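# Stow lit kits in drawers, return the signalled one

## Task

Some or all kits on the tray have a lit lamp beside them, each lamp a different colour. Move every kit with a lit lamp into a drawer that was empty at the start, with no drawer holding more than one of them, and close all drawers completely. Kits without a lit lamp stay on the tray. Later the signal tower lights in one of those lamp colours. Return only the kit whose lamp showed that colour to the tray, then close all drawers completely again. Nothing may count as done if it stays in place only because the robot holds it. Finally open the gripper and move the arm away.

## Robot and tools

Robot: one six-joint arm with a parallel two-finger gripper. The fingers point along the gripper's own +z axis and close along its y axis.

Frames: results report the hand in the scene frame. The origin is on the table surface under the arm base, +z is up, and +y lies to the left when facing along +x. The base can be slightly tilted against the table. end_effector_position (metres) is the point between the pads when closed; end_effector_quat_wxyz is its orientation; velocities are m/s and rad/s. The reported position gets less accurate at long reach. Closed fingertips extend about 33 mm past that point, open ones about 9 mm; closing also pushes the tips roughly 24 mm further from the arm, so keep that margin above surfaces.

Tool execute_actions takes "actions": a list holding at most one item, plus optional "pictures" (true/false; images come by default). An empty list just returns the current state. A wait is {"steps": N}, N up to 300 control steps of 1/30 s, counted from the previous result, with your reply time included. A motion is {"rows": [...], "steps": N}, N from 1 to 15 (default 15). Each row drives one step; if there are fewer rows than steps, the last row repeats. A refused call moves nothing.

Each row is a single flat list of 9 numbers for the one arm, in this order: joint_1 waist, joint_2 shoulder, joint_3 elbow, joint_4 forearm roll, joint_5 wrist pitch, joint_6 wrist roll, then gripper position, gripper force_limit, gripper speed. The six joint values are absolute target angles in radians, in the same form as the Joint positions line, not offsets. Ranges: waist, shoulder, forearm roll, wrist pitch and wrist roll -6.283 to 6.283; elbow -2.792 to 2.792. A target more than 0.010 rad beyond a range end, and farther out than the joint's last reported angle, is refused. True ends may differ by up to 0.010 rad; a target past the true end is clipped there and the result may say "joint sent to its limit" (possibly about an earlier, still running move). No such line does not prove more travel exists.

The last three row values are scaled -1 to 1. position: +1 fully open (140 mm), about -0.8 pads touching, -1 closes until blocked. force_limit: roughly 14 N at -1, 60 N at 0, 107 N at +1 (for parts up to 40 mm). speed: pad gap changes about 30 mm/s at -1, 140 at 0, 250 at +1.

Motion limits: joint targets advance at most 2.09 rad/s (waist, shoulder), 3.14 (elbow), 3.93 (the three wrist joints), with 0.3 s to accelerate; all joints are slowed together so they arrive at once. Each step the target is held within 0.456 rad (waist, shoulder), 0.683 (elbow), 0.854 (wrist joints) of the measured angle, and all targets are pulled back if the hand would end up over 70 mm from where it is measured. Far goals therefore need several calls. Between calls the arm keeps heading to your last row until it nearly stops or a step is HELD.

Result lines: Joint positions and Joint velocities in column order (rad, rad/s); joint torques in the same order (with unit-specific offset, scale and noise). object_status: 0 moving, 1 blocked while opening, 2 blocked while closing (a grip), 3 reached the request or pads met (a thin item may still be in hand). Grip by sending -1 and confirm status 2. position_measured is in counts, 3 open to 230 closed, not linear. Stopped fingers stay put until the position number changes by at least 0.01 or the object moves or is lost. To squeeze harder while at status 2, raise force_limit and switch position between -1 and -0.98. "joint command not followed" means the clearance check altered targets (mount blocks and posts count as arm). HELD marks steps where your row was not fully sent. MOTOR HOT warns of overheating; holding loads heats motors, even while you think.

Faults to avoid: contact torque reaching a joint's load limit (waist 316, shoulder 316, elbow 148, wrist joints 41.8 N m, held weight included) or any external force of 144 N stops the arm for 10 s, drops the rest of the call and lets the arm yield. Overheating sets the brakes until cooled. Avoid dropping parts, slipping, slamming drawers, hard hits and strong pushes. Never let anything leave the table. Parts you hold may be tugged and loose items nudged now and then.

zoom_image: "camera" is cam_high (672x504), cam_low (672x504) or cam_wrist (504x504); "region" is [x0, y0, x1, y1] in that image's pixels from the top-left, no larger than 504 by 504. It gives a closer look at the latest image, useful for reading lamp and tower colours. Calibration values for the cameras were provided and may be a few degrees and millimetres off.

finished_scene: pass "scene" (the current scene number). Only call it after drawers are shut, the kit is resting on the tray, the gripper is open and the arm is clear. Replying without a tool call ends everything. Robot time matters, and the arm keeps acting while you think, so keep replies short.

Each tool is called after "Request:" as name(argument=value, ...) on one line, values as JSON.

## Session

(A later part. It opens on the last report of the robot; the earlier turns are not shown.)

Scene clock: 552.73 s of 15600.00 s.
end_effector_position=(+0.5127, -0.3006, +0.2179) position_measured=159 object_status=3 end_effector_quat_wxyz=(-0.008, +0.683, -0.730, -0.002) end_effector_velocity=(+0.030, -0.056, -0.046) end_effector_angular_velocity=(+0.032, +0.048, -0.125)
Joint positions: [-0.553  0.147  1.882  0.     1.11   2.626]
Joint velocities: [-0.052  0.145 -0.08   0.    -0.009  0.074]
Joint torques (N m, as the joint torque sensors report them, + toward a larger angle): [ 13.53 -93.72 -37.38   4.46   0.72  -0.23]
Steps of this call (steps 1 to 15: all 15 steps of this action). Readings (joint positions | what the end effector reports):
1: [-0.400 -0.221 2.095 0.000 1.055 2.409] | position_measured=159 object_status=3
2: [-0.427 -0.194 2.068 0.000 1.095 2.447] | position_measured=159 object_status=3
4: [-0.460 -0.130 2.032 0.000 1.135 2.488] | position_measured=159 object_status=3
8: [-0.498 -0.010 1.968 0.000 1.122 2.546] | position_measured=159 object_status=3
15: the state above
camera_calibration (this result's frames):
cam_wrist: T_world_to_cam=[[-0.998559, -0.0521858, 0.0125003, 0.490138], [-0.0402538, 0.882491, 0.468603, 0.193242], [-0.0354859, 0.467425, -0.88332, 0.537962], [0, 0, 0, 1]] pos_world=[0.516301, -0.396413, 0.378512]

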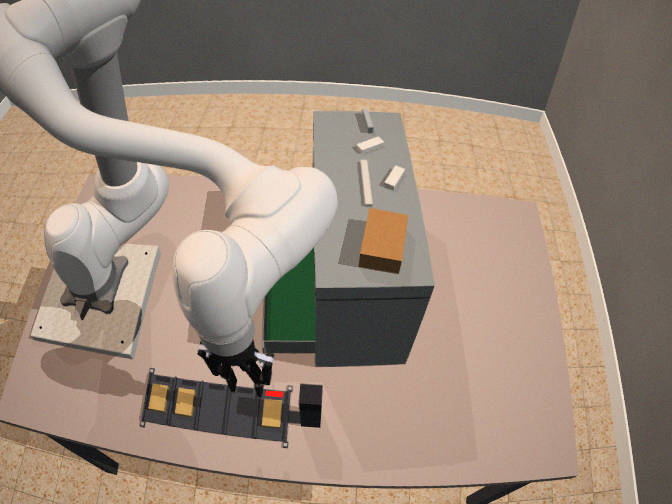

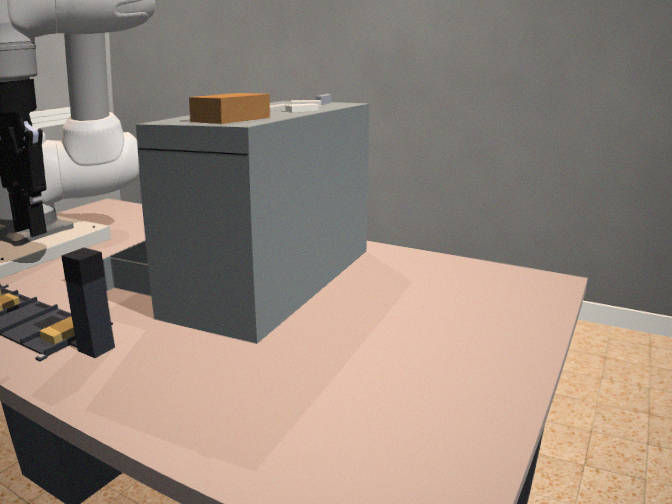

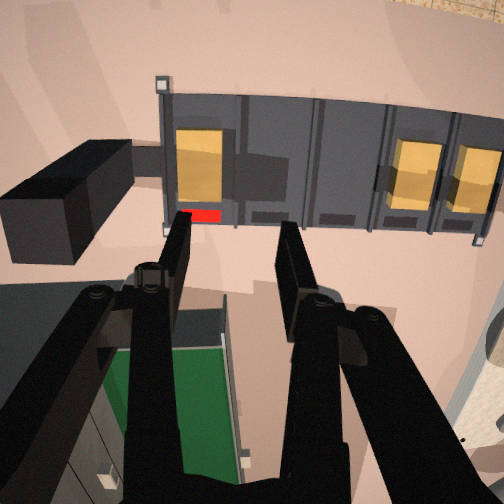

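Request:
execute_actions(actions=[{"rows":[[-0.554,0.25,1.93,0,0.96,2.627,-0.24,-0.3,0]],"steps":15}])

Scene clock: 556.53 s of 15600.00 s.
end_effector_position=(+0.5292, -0.3104, +0.1328) position_measured=159 object_status=3 end_effector_quat_wxyz=(-0.008, +0.682, -0.731, -0.002) end_effector_velocity=(+0.001, +0.001, -0.001) end_effector_angular_velocity=(+0.001, +0.001, +0.002)
Joint positions: [-0.554  0.25   1.93  -0.     0.96   2.627]
Joint velocities: [ 0.002  0.002 -0.    -0.    -0.    -0.001]
Joint torques (N m, as the joint torque sensors report them, + toward a larger angle): [  0.7  -61.29 -33.89   3.75   0.11   0.17]
Steps of this call (steps 1 to 15: the robot went on to your last target; steps 16 to 90: nothing new was sent; then 0.30 s passed at rest; steps 91 to 105: all 15 steps of this action). Readings (joint positions | what the end effector reports):
91: [-0.554 0.150 1.880 -0.000 1.110 2.627] | position_measured=159 object_status=3
92: [-0.554 0.154 1.881 0.000 1.104 2.627] | position_measured=159 object_status=3
94: [-0.554 0.183 1.896 -0.000 1.059 2.627] | position_measured=159 object_status=3
98: [-0.554 0.248 1.929 -0.000 0.965 2.627] | position_measured=159 object_status=3
105: the state above
camera_calibration (this result's frames):
cam_wrist: T_world_to_cam=[[-0.998667, -0.0499209, 0.0130877, 0.507772], [-0.0379691, 0.882481, 0.468813, 0.241218], [-0.0349532, 0.467692, -0.8832, 0.467786], [0, 0, 0, 1]] pos_world=[0.532605, -0.406302, 0.293417]

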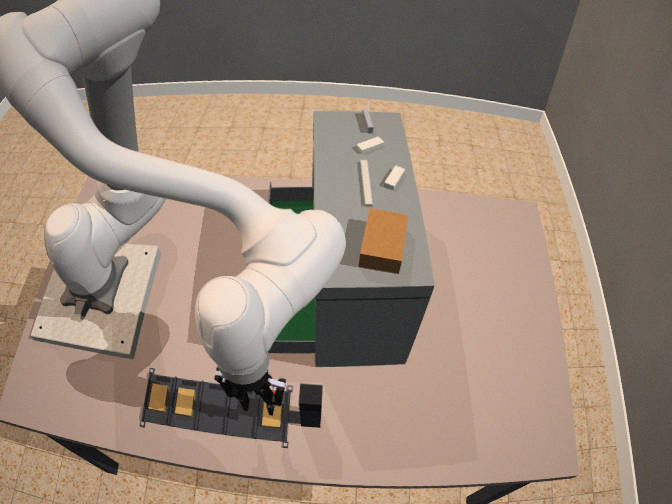

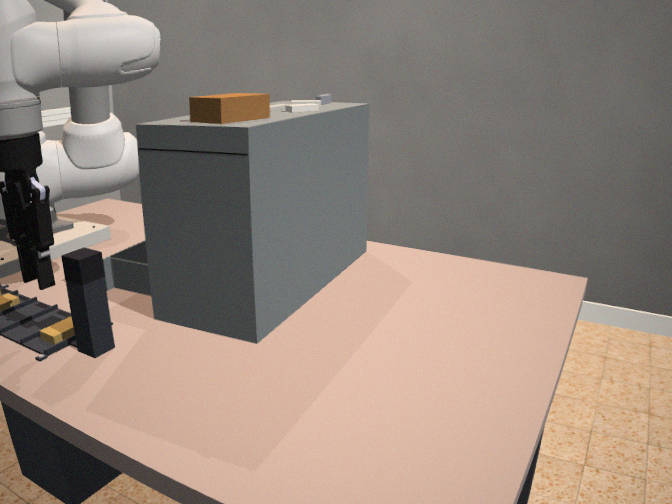

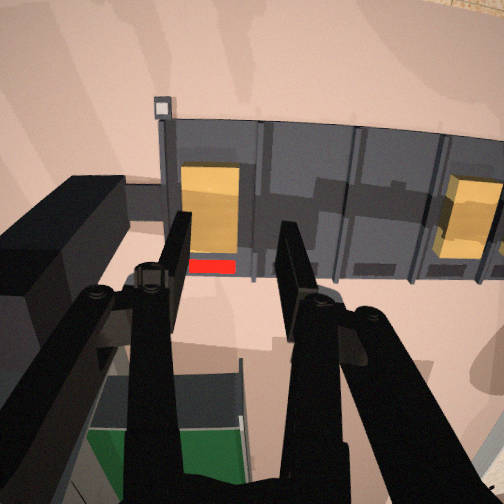

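Request:
execute_actions(actions=[{"rows":[[-0.554,0.31,1.952,0,0.879,2.627,-0.24,-0.3,0],[-0.554,0.31,1.952,0,0.879,2.627,-0.24,-0.3,0],[-0.554,0.31,1.952,0,0.879,2.627,-0.24,-0.3,0],[-0.554,0.31,1.952,0,0.879,2.627,-0.24,-0.3,0],[-0.554,0.31,1.952,0,0.879,2.627,-0.24,-0.3,0],[-0.554,0.31,1.952,0,0.879,2.627,-0.24,-0.3,0],[-0.554,0.31,1.952,0,0.879,2.627,-0.24,-0.3,0],[-0.554,0.3397,1.96,0,0.842,2.627,-0.24,-0.3,0]],"steps":15}])

Scene clock: 561.27 s of 15600.00 s.
end_effector_position=(+0.5390, -0.3153, +0.0642) position_measured=159 object_status=3 end_effector_quat_wxyz=(-0.008, +0.682, -0.731, -0.003) end_effector_velocity=(+0.001, -0.000, +0.000) end_effector_angular_velocity=(-0.001, -0.003, -0.000)
Joint positions: [-0.554  0.339  1.96   0.     0.842  2.627]
Joint velocities: [ 0.001  0.    -0.     0.    -0.003  0.   ]
Joint torques (N m, as the joint torque sensors report them, + toward a larger angle): [  0.71 -65.78 -31.05   3.43   0.14   0.18]
Steps of this call (steps 1 to 15: the robot went on to your last target; steps 16 to 90: nothing new was sent; then 1.23 s passed at rest; steps 91 to 105: all 15 steps of this action). Readings (joint positions | what the end effector reports):
91: [-0.554 0.250 1.930 0.000 0.960 2.627] | position_measured=159 object_status=3
92: [-0.554 0.254 1.931 0.000 0.955 2.627] | position_measured=159 object_status=3
94: [-0.554 0.282 1.942 0.000 0.916 2.627] | position_measured=159 object_status=3
98: [-0.554 0.310 1.952 0.000 0.879 2.627] | position_measured=159 object_status=3
105: the state above
camera_calibration (this result's frames):
cam_wrist: T_world_to_cam=[[-0.99865, -0.0499058, 0.0144417, 0.518153], [-0.037276, 0.881909, 0.469943, 0.277488], [-0.0361892, 0.46877, -0.882579, 0.410796], [0, 0, 0, 1]] pos_world=[0.542664, -0.411429, 0.224673]

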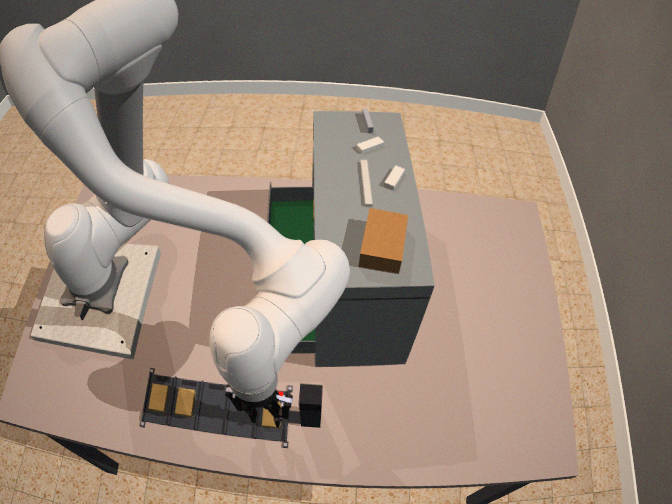

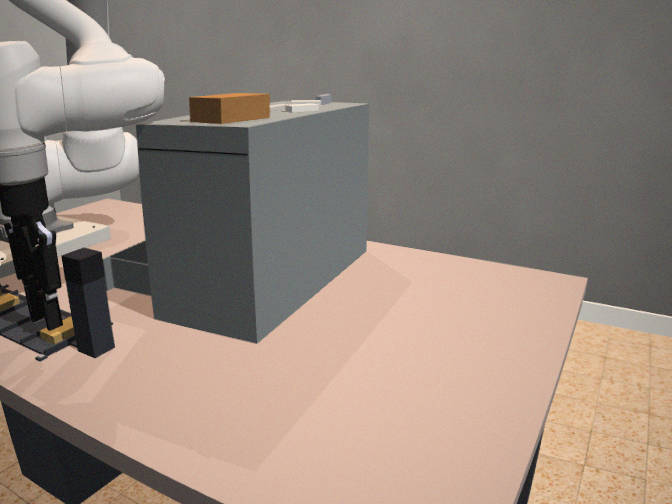

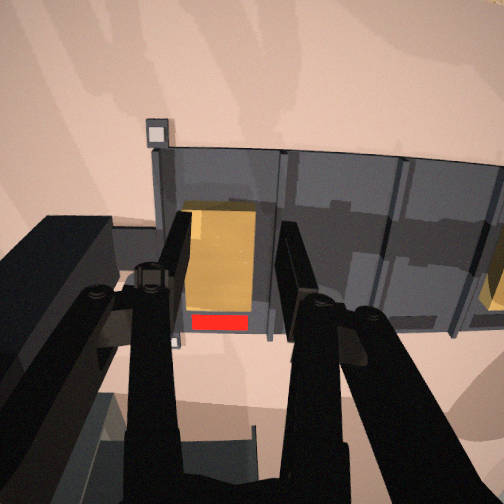

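Request:
execute_actions(actions=[{"rows":[[-0.5465,0.3495,1.945,0,0.847,2.634,-0.24,-0.3,0]],"steps":12}])

Scene clock: 565.13 s of 15600.00 s.
end_effector_position=(+0.5477, -0.3156, +0.0643) position_measured=159 object_status=3 end_effector_quat_wxyz=(-0.008, +0.682, -0.731, -0.003) end_effector_velocity=(+0.001, +0.000, +0.000) end_effector_angular_velocity=(-0.001, -0.002, +0.001)
Joint positions: [-0.547  0.349  1.945 -0.     0.847  2.634]
Joint velocities: [ 0.001 -0.001 -0.     0.001 -0.001 -0.   ]
Joint torques (N m, as the joint torque sensors report them, + toward a larger angle): [ -0.38 -66.65 -31.22   3.42   0.15   0.14]
Steps of this call (steps 1 to 15: the robot went on to your last target; steps 16 to 90: nothing new was sent; then 0.47 s passed at rest; steps 91 to 102: all 12 steps of this action). Readings (joint positions | what the end effector reports):
91: [-0.554 0.340 1.960 -0.000 0.842 2.627] | position_measured=159 object_status=3
92: [-0.552 0.342 1.956 -0.000 0.843 2.629] | position_measured=159 object_status=3
94: [-0.548 0.349 1.946 -0.000 0.846 2.633] | position_measured=159 object_status=3
98: [-0.547 0.349 1.945 -0.000 0.847 2.634] | position_measured=159 object_status=3
102: the state above
camera_calibration (this result's frames):
cam_wrist: T_world_to_cam=[[-0.998622, -0.0504528, 0.0144635, 0.52669], [-0.0377582, 0.88201, 0.469715, 0.278371], [-0.0364554, 0.468521, -0.8827, 0.411384], [0, 0, 0, 1]] pos_world=[0.551472, -0.411695, 0.224756]

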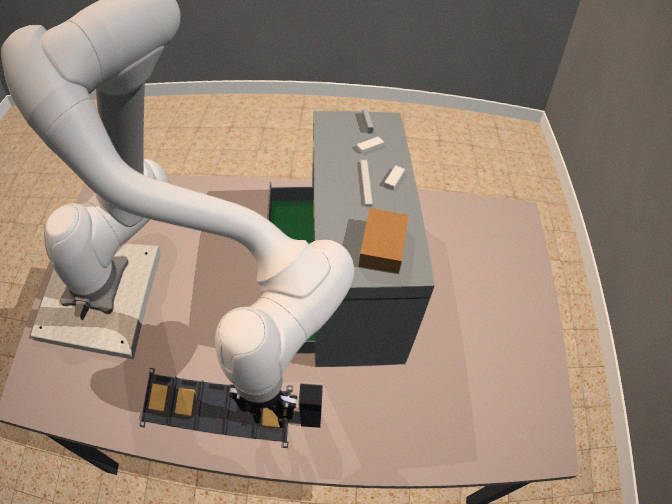

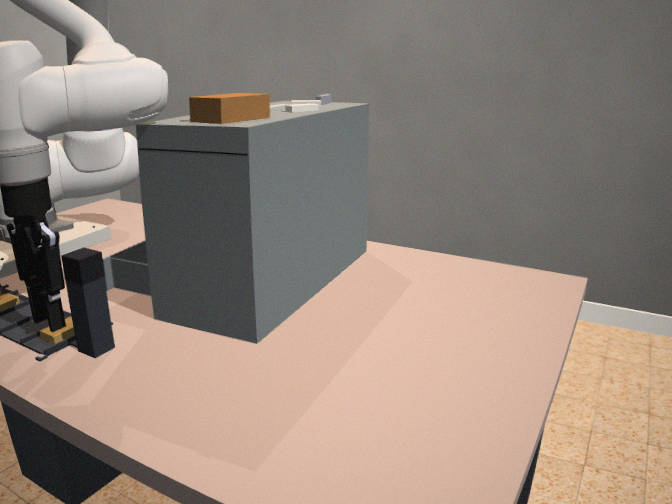

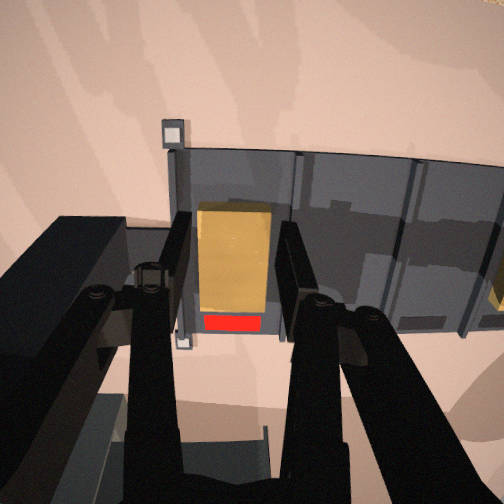

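Request:
execute_actions(actions=[{"rows":[[-0.5465,0.36,1.9505,0,0.831,2.634,-0.24,-0.2,0],[-0.5465,0.36,1.9505,0,0.831,2.634,-0.24,-0.2,0],[-0.5465,0.36,1.9505,0,0.831,2.634,-0.24,-0.2,0],[-0.5465,0.36,1.9505,0,0.831,2.634,-0.24,-0.2,0],[-0.5465,0.36,1.9505,0,0.831,2.634,-0.24,-0.2,0],[-0.5465,0.365,1.9535,0,0.823,2.634,-0.24,-0.2,0]],"steps":13}], pictures=false)

Request:
execute_actions(actions=[{"rows":[[-0.5465,0.368,1.955,0,0.8185,2.634,-0.24,-0.2,0],[-0.5465,0.368,1.955,0,0.8185,2.634,-0.24,-0.2,0],[-0.5465,0.368,1.955,0,0.8185,2.634,-0.24,-0.2,0],[-0.5465,0.368,1.955,0,0.8185,2.634,-0.24,-0.2,0],[-0.5465,0.371,1.9565,0,0.814,2.634,-0.24,-0.2,0]],"steps":12}])

Scene clock: 581.33 s of 15600.00 s.
end_effector_position=(+0.5489, -0.3158, +0.0609) position_measured=159 object_status=3 end_effector_quat_wxyz=(-0.009, +0.682, -0.731, -0.002) end_effector_velocity=(+0.001, +0.000, -0.000) end_effector_angular_velocity=(-0.000, -0.001, +0.000)
Joint positions: [-0.547  0.354  1.946  0.002  0.84   2.634]
Joint velocities: [ 0.     0.001  0.     0.    -0.002 -0.   ]
Joint torques (N m, as the joint torque sensors report them, + toward a larger angle): [  3.73 -52.29 -17.58  -1.31   0.04   0.07]
FORCE FAULT: contact force on the arm reached its limit, and the arm stopped for 10 seconds. The contact can be on any part of the arm, not only on its tool. The arm's remaining commands of this call were not run. The arm holds still and accepts commands again. Move the arm away from the contact; if what it grips holds it there, let go first. Pushing or pulling that hard again can fault the arm again.
The stop began at step 94 of this call (marked STOPPED below). From that step on the arm followed nothing that you had sent. 10 steps, steps kept back included, did not run and will not run. Nothing is kept back now, and the robot has no last target.
Steps of this call (steps 1 to 15: the robot went on to your last target; steps 16 to 90: nothing new was sent; then 3.07 s passed at rest; steps 91 to 93: the first 3 steps of this action; steps 94 to 394: the stop). Readings (joint positions | what the end effector reports):
91: [-0.546 0.350 1.945 0.000 0.847 2.634] | position_measured=159 object_status=3
92: [-0.546 0.352 1.946 0.000 0.843 2.634] | position_measured=159 object_status=3
94: [-0.547 0.354 1.946 0.002 0.840 2.634] | position_measured=159 object_status=3 STOPPED
98: [-0.547 0.354 1.946 0.002 0.840 2.634] | position_measured=159 object_status=3
394: the state above

Scene clock: 581.37 s of 15600.00 s.
end_effector_position=(+0.5490, -0.3158, +0.0609) position_measured=159 object_status=3 end_effector_quat_wxyz=(-0.009, +0.682, -0.731, -0.002) end_effector_velocity=(-0.000, +0.000, -0.000) end_effector_angular_velocity=(+0.001, +0.001, -0.001)
Joint positions: [-0.547  0.354  1.946  0.002  0.84   2.634]
Joint velocities: [-0.     0.     0.     0.     0.001  0.   ]
Joint torques (N m, as the joint torque sensors report them, + toward a larger angle): [  2.04 -54.35 -20.55  -0.33   0.24   0.12]
A stop began in an earlier call of the same reply, so what this call sent did not run. Send another action.
Steps of this call (step 1: nothing new was sent). Readings (joint positions | what the end effector reports):
1: the state above
camera_calibration (this result's frames):
cam_wrist: T_world_to_cam=[[-0.998706, -0.0493319, 0.0123541, 0.528492], [-0.037754, 0.881966, 0.469799, 0.280102], [-0.0340719, 0.468725, -0.882687, 0.40733], [0, 0, 0, 1]] pos_world=[0.552262, -0.411894, 0.221424]

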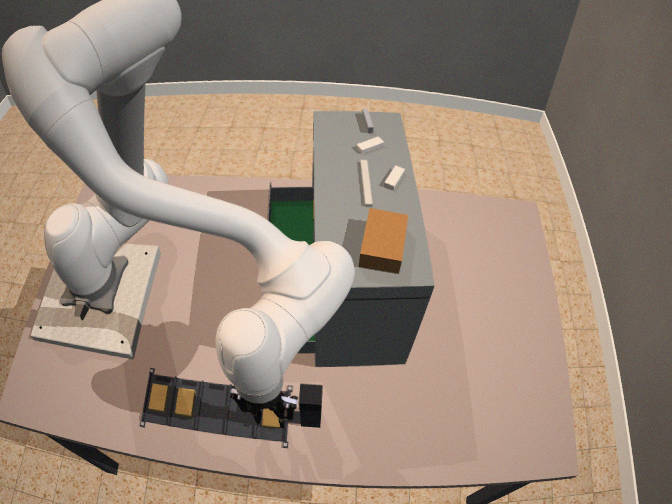

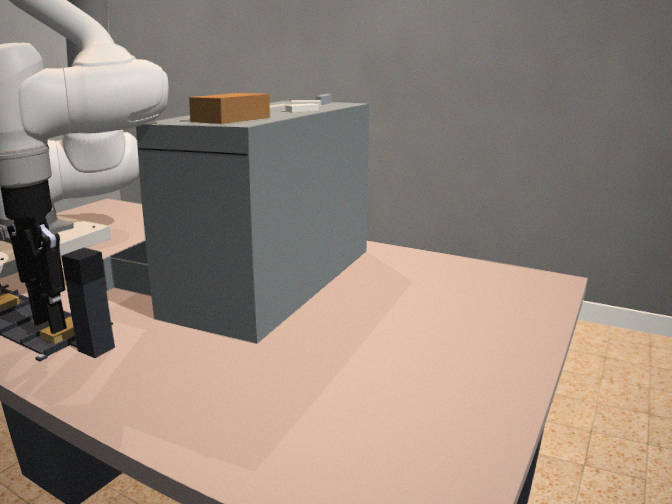

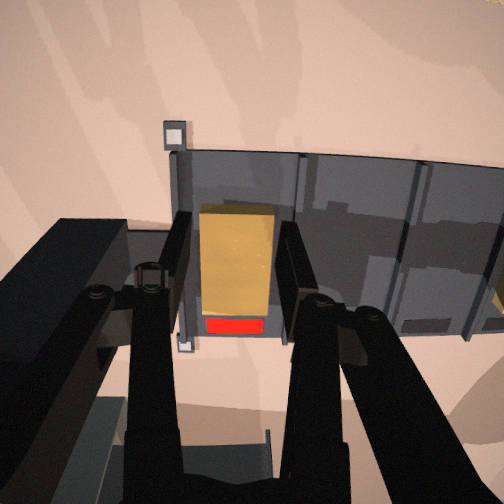

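Request:
execute_actions(actions=[{"rows":[[-0.62,0.2,1.92,0,1.02,2.634,-0.24,-0.2,0]],"steps":15}], pictures=false)

Request:
execute_actions(actions=[{"rows":[[-0.7,0.1,1.92,-1.57,0.5,1.0,-0.24,-0.2,0]],"steps":15}], pictures=false)

Request:
execute_actions(actions=[{"rows":[[-0.7,0.2,1.92,-3.1416,-1.02,-0.507,-0.24,-0.2,0]],"steps":15}], pictures=false)

Request:
execute_actions(actions=[{"rows":[[-0.5465,0.25,1.92,-3.1416,-0.97,-0.507,-0.24,-0.2,0]],"steps":15}])

Scene clock: 591.33 s of 15600.00 s.
end_effector_position=(+0.4979, -0.3379, +0.1668) position_measured=159 object_status=3 end_effector_quat_wxyz=(+0.008, -0.655, +0.756, +0.002) end_effector_velocity=(-0.000, -0.000, +0.002) end_effector_angular_velocity=(-0.002, -0.002, -0.001)
Joint positions: [-0.62   0.2    1.92  -0.     1.02   2.634]
Joint velocities: [-0.    -0.004  0.     0.     0.001  0.   ]
Joint torques (N m, as the joint torque sensors report them, + toward a larger angle): [ -0.2  -55.93 -34.88   3.84   0.18   0.14]
Steps of this call (steps 1 to 90: nothing new was sent; then 6.47 s passed at rest; steps 91 to 105: all 15 steps of this action). Readings (joint positions | what the end effector reports):
91: [-0.547 0.354 1.946 0.002 0.840 2.634] | position_measured=159 object_status=3
92: [-0.548 0.351 1.946 0.002 0.844 2.634] | position_measured=159 object_status=3
94: [-0.562 0.321 1.941 0.002 0.879 2.634] | position_measured=159 object_status=3
98: [-0.604 0.233 1.926 0.000 0.981 2.634] | position_measured=159 object_status=3
105: the state above

Scene clock: 591.83 s of 15600.00 s.
end_effector_position=(+0.4862, -0.5227, +0.2451) position_measured=159 object_status=3 end_effector_quat_wxyz=(+0.232, +0.885, -0.382, +0.133) end_effector_velocity=(-0.007, -0.360, +0.264) end_effector_angular_velocity=(-1.356, +1.146, +2.193)
Joint positions: [-0.662  0.147  1.92  -0.578  0.746  2.057]
Joint velocities: [-0.077 -0.097  0.    -1.525 -0.496 -1.528]
Joint torques (N m, as the joint torque sensors report them, + toward a larger angle): [  0.92 -54.35 -35.97   2.42  -0.24  -0.17]
Steps of this call (steps 1 to 15: all 15 steps of this action). Readings (joint positions | what the end effector reports):
1: [-0.620 0.200 1.920 -0.000 1.020 2.634] | position_measured=159 object_status=3
2: [-0.621 0.199 1.920 -0.007 1.016 2.627] | position_measured=159 object_status=3
4: [-0.626 0.193 1.920 -0.063 0.980 2.571] | position_measured=159 object_status=3
8: [-0.641 0.174 1.920 -0.241 0.882 2.393] | position_measured=159 object_status=3
15: the state above

Scene clock: 592.33 s of 15600.00 s.
end_effector_position=(+0.6588, -0.5753, +0.3399) position_measured=159 object_status=3 end_effector_quat_wxyz=(+0.451, +0.815, +0.314, +0.183) end_effector_velocity=(+0.386, +0.229, +0.094) end_effector_angular_velocity=(-1.530, +0.986, +2.693)
Joint positions: [-0.685  0.173  1.92  -1.289  0.1    1.345]
Joint velocities: [-0.029  0.052  0.    -1.466 -1.468 -1.468]
Joint torques (N m, as the joint torque sensors report them, + toward a larger angle): [  1.38 -55.48 -35.51   1.43  -0.65  -0.33]
Steps of this call (steps 1 to 15: all 15 steps of this action). Readings (joint positions | what the end effector reports):
1: [-0.665 0.144 1.920 -0.630 0.729 2.004] | position_measured=159 object_status=3
2: [-0.667 0.143 1.920 -0.679 0.709 1.955] | position_measured=159 object_status=3
4: [-0.670 0.146 1.920 -0.760 0.632 1.875] | position_measured=159 object_status=3
8: [-0.677 0.158 1.920 -0.945 0.444 1.689] | position_measured=159 object_status=3
15: the state above

Scene clock: 592.83 s of 15600.00 s.
end_effector_position=(+0.7651, -0.3718, +0.2958) position_measured=159 object_status=3 end_effector_quat_wxyz=(+0.429, +0.368, +0.812, +0.144) end_effector_velocity=(-0.028, +0.412, -0.210) end_effector_angular_velocity=(-1.427, +0.783, +2.394)
Joint positions: [-0.62   0.212  1.92  -1.892 -0.447  0.743]
Joint velocities: [ 0.129  0.067 -0.    -1.352 -0.918 -1.355]
Joint torques (N m, as the joint torque sensors report them, + toward a larger angle): [ -0.11 -56.53 -34.76  -0.09  -0.01  -0.03]
Steps of this call (steps 1 to 15: all 15 steps of this action). Readings (joint positions | what the end effector reports):
1: [-0.686 0.175 1.920 -1.339 0.051 1.296] | position_measured=159 object_status=3
2: [-0.686 0.177 1.920 -1.383 0.006 1.251] | position_measured=159 object_status=3
4: [-0.675 0.184 1.920 -1.455 -0.065 1.180] | position_measured=159 object_status=3
8: [-0.653 0.195 1.920 -1.601 -0.211 1.034] | position_measured=159 object_status=3
15: the state above
camera_calibration (this result's frames):
cam_wrist: T_world_to_cam=[[0.409724, 0.770138, 0.48889, -0.175171], [-0.00224282, -0.535089, 0.844793, -0.437651], [0.912207, -0.347228, -0.217511, -0.575886], [0, 0, 0, 1]] pos_world=[0.596117, -0.29924, 0.330102]

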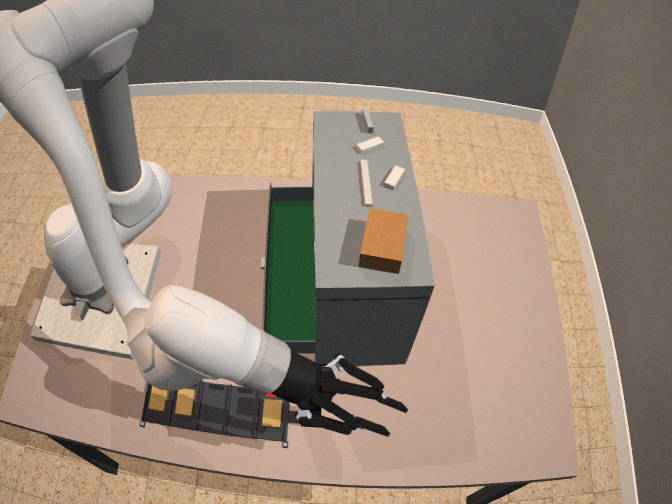

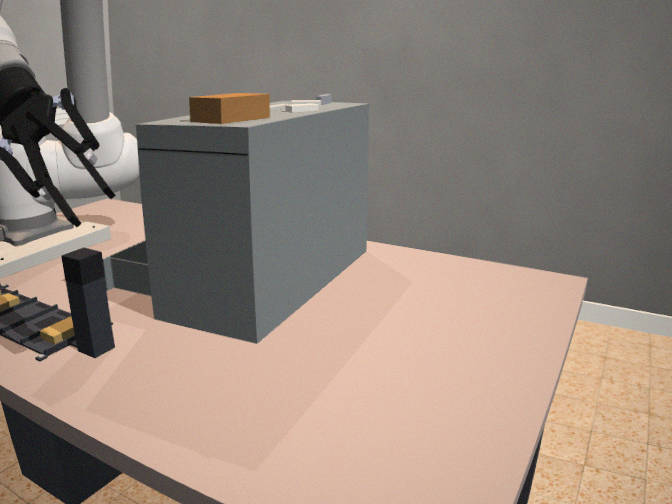

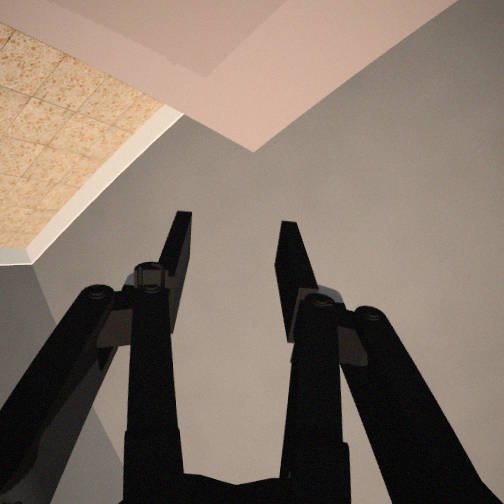

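Request:
execute_actions(actions=[{"rows":[[-0.75,0.15,1.92,-3.1416,-1.07,-0.507,-0.24,-0.2,0]],"steps":15}])

Scene clock: 603.37 s of 15600.00 s.
end_effector_position=(+0.6471, -0.2742, +0.1759) position_measured=159 object_status=3 end_effector_quat_wxyz=(+0.206, -0.356, +0.912, +0.001) end_effector_velocity=(-0.000, -0.000, +0.001) end_effector_angular_velocity=(-0.001, -0.001, -0.000)
Joint positions: [-0.568  0.237  1.914 -2.683 -0.803 -0.064]
Joint velocities: [-0.    -0.002 -0.    -0.    -0.001  0.   ]
Joint torques (N m, as the joint torque sensors report them, + toward a larger angle): [-13.54 -57.61 -24.02  -8.07  -2.16   0.83]
FORCE FAULT: contact force on the arm reached its limit, and the arm stopped for 10 seconds. The contact can be on any part of the arm, not only on its tool. The arm's remaining commands of this call were not run. The arm holds still and accepts commands again. Move the arm away from the contact; if what it grips holds it there, let go first. Pushing or pulling that hard again can fault the arm again.
The stop began at step 16 of this call (marked STOPPED below). From that step on the arm followed nothing that you had sent. 15 steps, steps kept back included, did not run and will not run. Nothing is kept back now, and the robot has no last target.
Steps of this call (steps 1 to 15: the robot went on to your last target; steps 16 to 316: the stop). Readings (joint positions | what the end effector reports):
1: [-0.615 0.214 1.920 -1.938 -0.478 0.696] | position_measured=159 object_status=3
2: [-0.611 0.217 1.920 -1.987 -0.508 0.648] | position_measured=159 object_status=3
4: [-0.603 0.221 1.920 -2.087 -0.565 0.547] | position_measured=159 object_status=3
8: [-0.589 0.228 1.920 -2.303 -0.666 0.331] | position_measured=159 object_status=3
16: [-0.569 0.238 1.915 -2.685 -0.803 -0.064] | position_measured=159 object_status=3 STOPPED
316: the state above
camera_calibration (this result's frames):
cam_wrist: T_world_to_cam=[[-0.731705, 0.661, -0.166396, 0.680577], [0.353096, 0.576382, 0.736958, -0.190572], [0.583037, 0.480482, -0.655138, 0.0564933], [0, 0, 0, 1]] pos_world=[0.532334, -0.367163, 0.2907]

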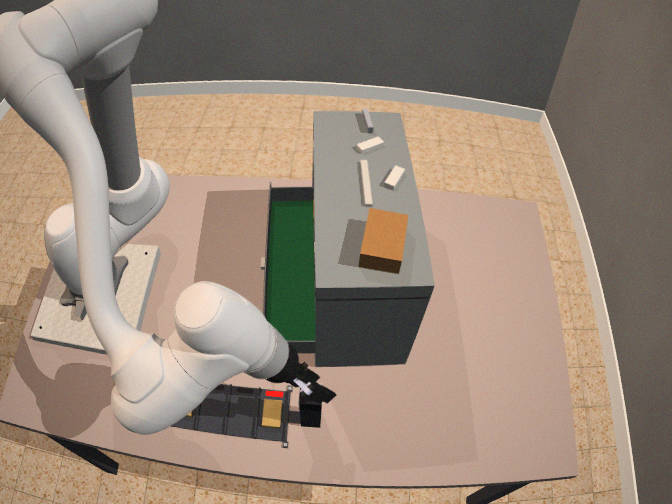

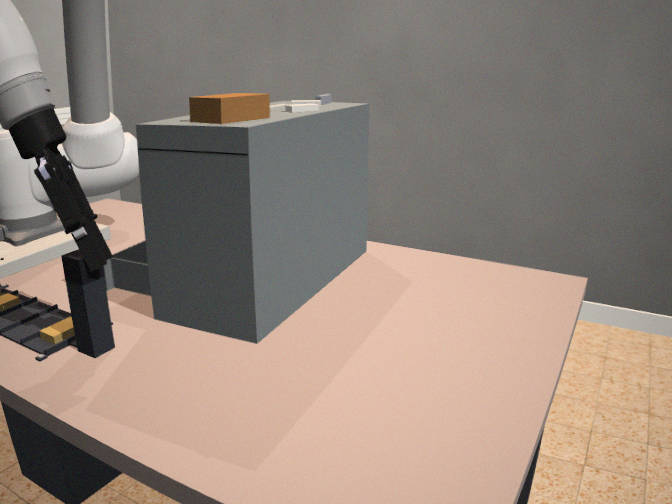

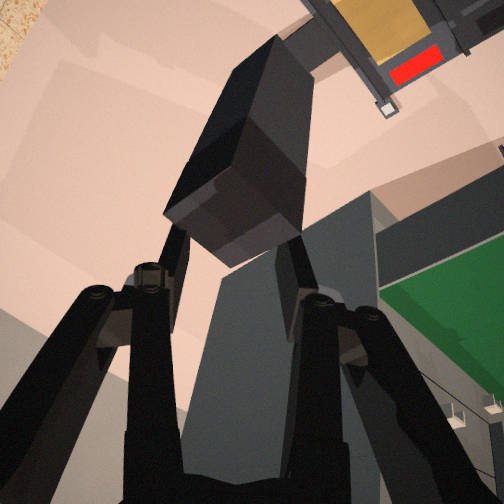

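Request:
execute_actions(actions=[{"rows":[[-0.6,0.05,1.9,-2.683,-0.803,-0.064,-0.24,-0.2,0]],"steps":15}], pictures=false)

Request:
execute_actions(actions=[{"rows":[[-0.6,0.05,1.9,-3.1416,-1.19,-0.507,-0.24,-0.2,0]],"steps":15}])

Scene clock: 606.83 s of 15600.00 s.
end_effector_position=(+0.6345, -0.2945, +0.3127) position_measured=159 object_status=3 end_effector_quat_wxyz=(+0.259, -0.350, +0.897, -0.084) end_effector_velocity=(+0.000, +0.001, +0.001) end_effector_angular_velocity=(-0.000, -0.001, +0.002)
Joint positions: [-0.6    0.05   1.9   -2.683 -0.803 -0.064]
Joint velocities: [ 0.002 -0.001 -0.     0.    -0.001 -0.   ]
Joint torques (N m, as the joint torque sensors report them, + toward a larger angle): [ -0.78 -43.28 -38.06  -2.69   0.84   0.  ]
Steps of this call (steps 1 to 89: nothing new was sent; steps 90 to 104: all 15 steps of this action). Readings (joint positions | what the end effector reports):
90: [-0.568 0.237 1.914 -2.683 -0.803 -0.064] | position_measured=159 object_status=3
91: [-0.569 0.234 1.914 -2.683 -0.803 -0.064] | position_measured=159 object_status=3
93: [-0.574 0.204 1.912 -2.683 -0.803 -0.064] | position_measured=159 object_status=3
97: [-0.589 0.112 1.905 -2.683 -0.803 -0.064] | position_measured=159 object_status=3
104: the state above

Scene clock: 607.33 s of 15600.00 s.
end_effector_position=(+0.4646, -0.2999, +0.2638) position_measured=159 object_status=3 end_effector_quat_wxyz=(+0.009, -0.661, +0.750, +0.002) end_effector_velocity=(-0.037, -0.008, -0.001) end_effector_angular_velocity=(-0.023, +0.108, +0.119)
Joint positions: [-0.6    0.05   1.9   -3.139 -1.188 -0.505]
Joint velocities: [-0.001  0.     0.    -0.088 -0.076 -0.086]
Joint torques (N m, as the joint torque sensors report them, + toward a larger angle): [  0.34 -43.23 -37.26  -2.73   0.53   0.07]
Steps of this call (steps 1 to 15: all 15 steps of this action). Readings (joint positions | what the end effector reports):
1: [-0.600 0.050 1.900 -2.683 -0.803 -0.064] | position_measured=159 object_status=3
2: [-0.600 0.050 1.900 -2.689 -0.809 -0.071] | position_measured=159 object_status=3
4: [-0.600 0.050 1.900 -2.746 -0.856 -0.125] | position_measured=159 object_status=3
8: [-0.600 0.050 1.900 -2.922 -1.005 -0.295] | position_measured=159 object_status=3
15: the state above
camera_calibration (this result's frames):
cam_wrist: T_world_to_cam=[[-0.999916, 0.00665621, 0.0111175, 0.460167], [0.0111006, 0.882616, 0.469963, 0.144991], [-0.00668433, 0.470047, -0.882616, 0.563724], [0, 0, 0, 1]] pos_world=[0.462287, -0.396011, 0.424296]

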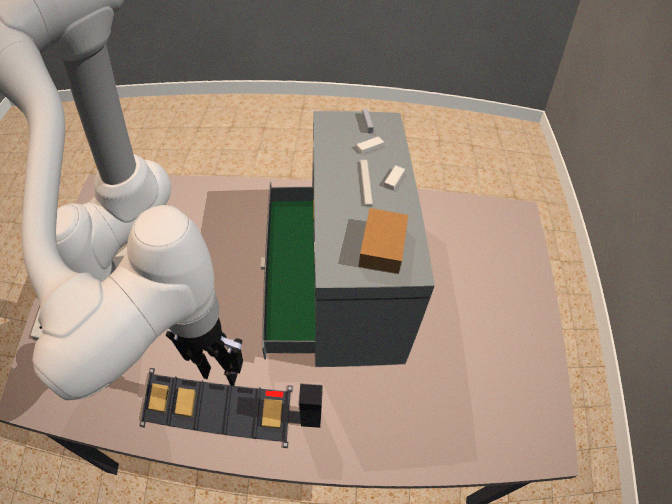

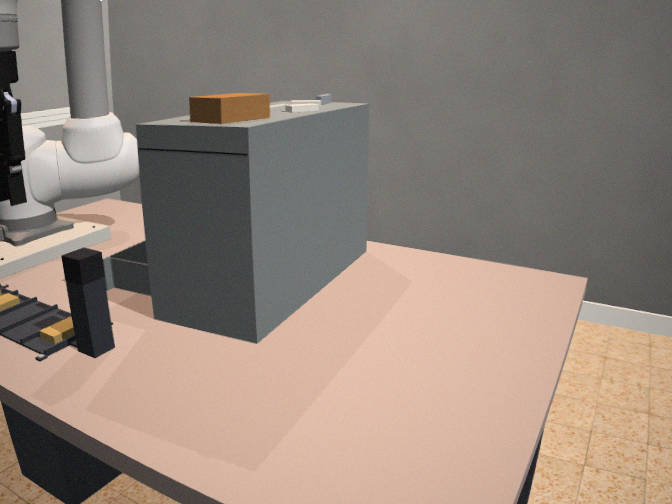

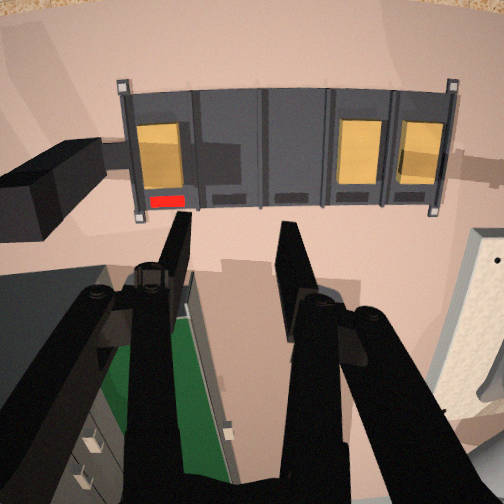

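Request:
execute_actions(actions=[{"rows":[[-0.5465,0.25,1.92,-3.1416,-0.97,-0.507,-0.24,-0.2,0]],"steps":15}], pictures=false)

Request:
execute_actions(actions=[{"rows":[[-0.5465,0.335,1.94,-3.1416,-0.867,-0.507,-0.24,-0.2,0]],"steps":15}])

Scene clock: 611.73 s of 15600.00 s.
end_effector_position=(+0.5339, -0.3081, +0.1376) position_measured=159 object_status=3 end_effector_quat_wxyz=(-0.008, +0.682, -0.731, -0.002) end_effector_velocity=(+0.001, -0.001, -0.000) end_effector_angular_velocity=(-0.003, -0.003, +0.001)
Joint positions: [-0.547  0.25   1.92  -3.142 -0.97  -0.507]
Joint velocities: [ 0.     0.001  0.    -0.001  0.004 -0.001]
Joint torques (N m, as the joint torque sensors report them, + toward a larger angle): [ -0.48 -62.03 -34.81  -3.67   0.05   0.14]
Steps of this call (steps 1 to 15: the robot went on to your last target; steps 16 to 90: nothing new was sent; then 0.90 s passed at rest; steps 91 to 105: all 15 steps of this action). Readings (joint positions | what the end effector reports):
91: [-0.600 0.050 1.900 -3.142 -1.190 -0.507] | position_measured=159 object_status=3
92: [-0.599 0.054 1.900 -3.142 -1.186 -0.507] | position_measured=159 object_status=3
94: [-0.591 0.083 1.903 -3.142 -1.153 -0.507] | position_measured=159 object_status=3
98: [-0.566 0.177 1.913 -3.142 -1.050 -0.507] | position_measured=159 object_status=3
105: the state above

Scene clock: 612.23 s of 15600.00 s.
end_effector_position=(+0.5465, -0.3149, +0.0756) position_measured=159 object_status=3 end_effector_quat_wxyz=(-0.008, +0.682, -0.731, -0.003) end_effector_velocity=(-0.001, -0.001, -0.001) end_effector_angular_velocity=(+0.001, +0.002, -0.002)
Joint positions: [-0.546  0.335  1.94  -3.142 -0.867 -0.507]
Joint velocities: [-0.002  0.002 -0.    -0.    -0.001  0.   ]
Joint torques (N m, as the joint torque sensors report them, + toward a larger angle): [ -0.34 -65.42 -31.62  -3.34   0.06   0.16]
Steps of this call (steps 1 to 15: all 15 steps of this action). Readings (joint positions | what the end effector reports):
1: [-0.547 0.250 1.920 -3.142 -0.970 -0.507] | position_measured=159 object_status=3
2: [-0.546 0.253 1.920 -3.142 -0.965 -0.507] | position_measured=159 object_status=3
4: [-0.546 0.283 1.927 -3.142 -0.929 -0.507] | position_measured=159 object_status=3
8: [-0.546 0.335 1.940 -3.142 -0.868 -0.507] | position_measured=159 object_status=3
15: the state above
camera_calibration (this result's frames):
cam_wrist: T_world_to_cam=[[-0.998647, -0.0498792, 0.0146975, 0.525453], [-0.0371311, 0.881897, 0.469978, 0.271946], [-0.0364038, 0.468796, -0.882556, 0.421066], [0, 0, 0, 1]] pos_world=[0.550168, -0.411013, 0.236082]

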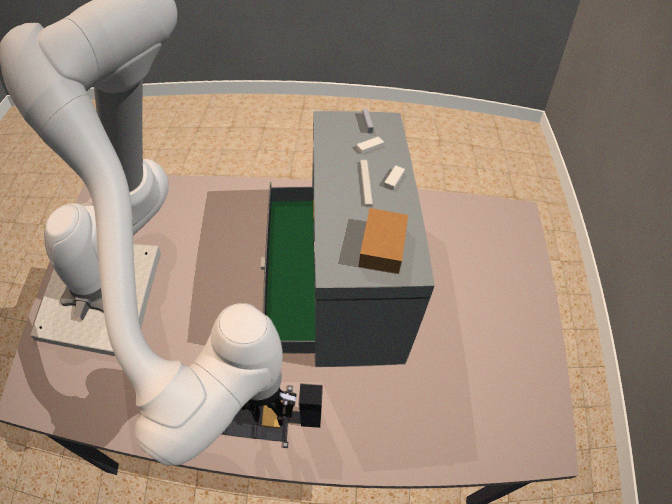

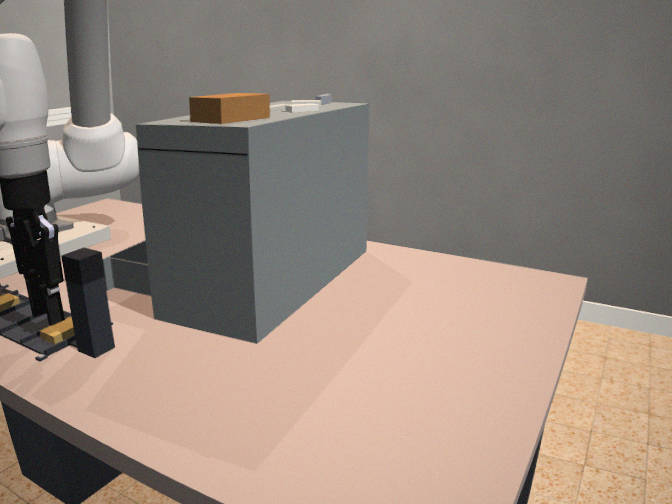

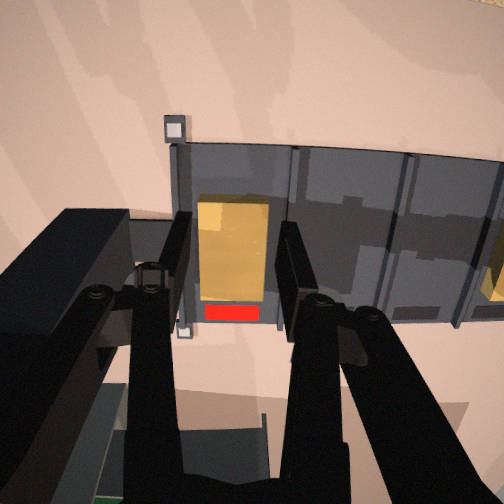

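Request:
execute_actions(actions=[{"rows":[[-0.5465,0.3495,1.945,-3.1416,-0.847,-0.507,-0.24,-0.2,0],[-0.5465,0.3495,1.945,-3.1416,-0.847,-0.507,-0.24,-0.2,0],[-0.5465,0.3495,1.945,-3.1416,-0.847,-0.507,-0.24,-0.2,0],[-0.5465,0.3495,1.945,-3.1416,-0.847,-0.507,-0.24,-0.2,0],[-0.5465,0.3495,1.945,-3.1416,-0.847,-0.507,-0.24,-0.2,0],[-0.5465,0.3495,1.945,-3.1416,-0.847,-0.507,-0.24,-0.2,0],[-0.5465,0.3495,1.945,-3.1416,-0.847,-0.507,-0.24,-0.2,0],[-0.5465,0.352,1.9462,-3.1416,-0.8434,-0.507,-0.24,-0.2,0],[-0.5465,0.352,1.9462,-3.1416,-0.8434,-0.507,-0.24,-0.2,0],[-0.5465,0.352,1.9462,-3.1416,-0.8434,-0.507,-0.24,-0.2,0],[-0.5465,0.352,1.9462,-3.1416,-0.8434,-0.507,-0.24,-0.2,0],[-0.5465,0.3545,1.9475,-3.1416,-0.8396,-0.507,-0.24,-0.2,0]],"steps":15}])

Scene clock: 618.60 s of 15600.00 s.
end_effector_position=(+0.5479, -0.3156, +0.0602) position_measured=159 object_status=3 end_effector_quat_wxyz=(-0.008, +0.682, -0.731, -0.003) end_effector_velocity=(+0.002, -0.001, -0.003) end_effector_angular_velocity=(-0.002, -0.003, -0.001)
Joint positions: [-0.547  0.354  1.947 -3.142 -0.84  -0.507]
Joint velocities: [-0.     0.005  0.001  0.001  0.009  0.   ]
Joint torques (N m, as the joint torque sensors report them, + toward a larger angle): [  0.85 -70.07 -32.33  -3.23   0.01   0.19]
Steps of this call (steps 1 to 15: the robot went on to your last target; steps 16 to 90: nothing new was sent; then 2.87 s passed at rest; steps 91 to 105: all 15 steps of this action). Readings (joint positions | what the end effector reports):
91: [-0.546 0.335 1.940 -3.142 -0.867 -0.507] | position_measured=159 object_status=3
92: [-0.546 0.338 1.941 -3.142 -0.862 -0.507] | position_measured=159 object_status=3
94: [-0.547 0.348 1.945 -3.142 -0.849 -0.507] | position_measured=159 object_status=3
98: [-0.547 0.349 1.945 -3.142 -0.847 -0.507] | position_measured=159 object_status=3
105: the state above
camera_calibration (this result's frames):
cam_wrist: T_world_to_cam=[[-0.998652, -0.0498185, 0.0145703, 0.527072], [-0.0371404, 0.881939, 0.469897, 0.27983], [-0.0362598, 0.468723, -0.882601, 0.40772], [0, 0, 0, 1]] pos_world=[0.551538, -0.411642, 0.220683]

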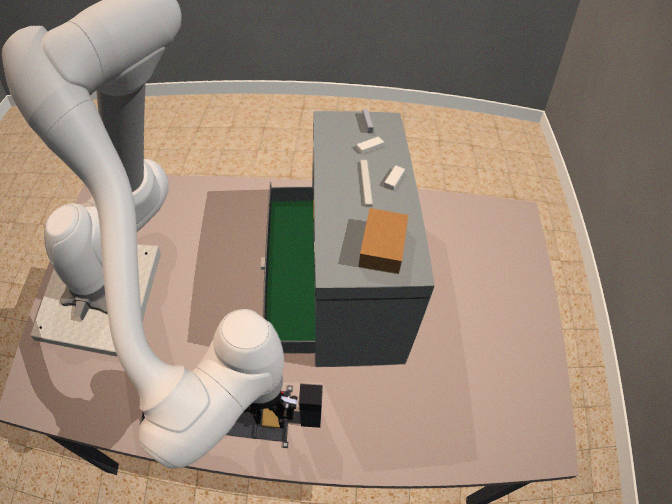

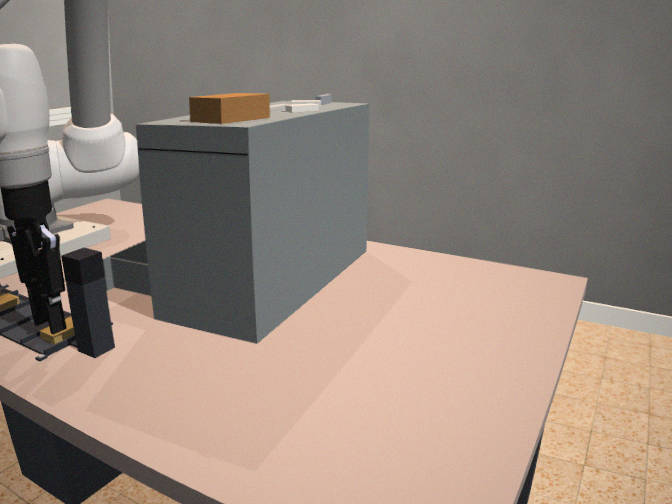

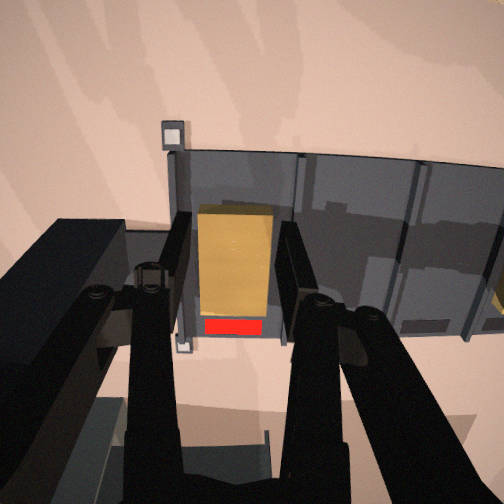

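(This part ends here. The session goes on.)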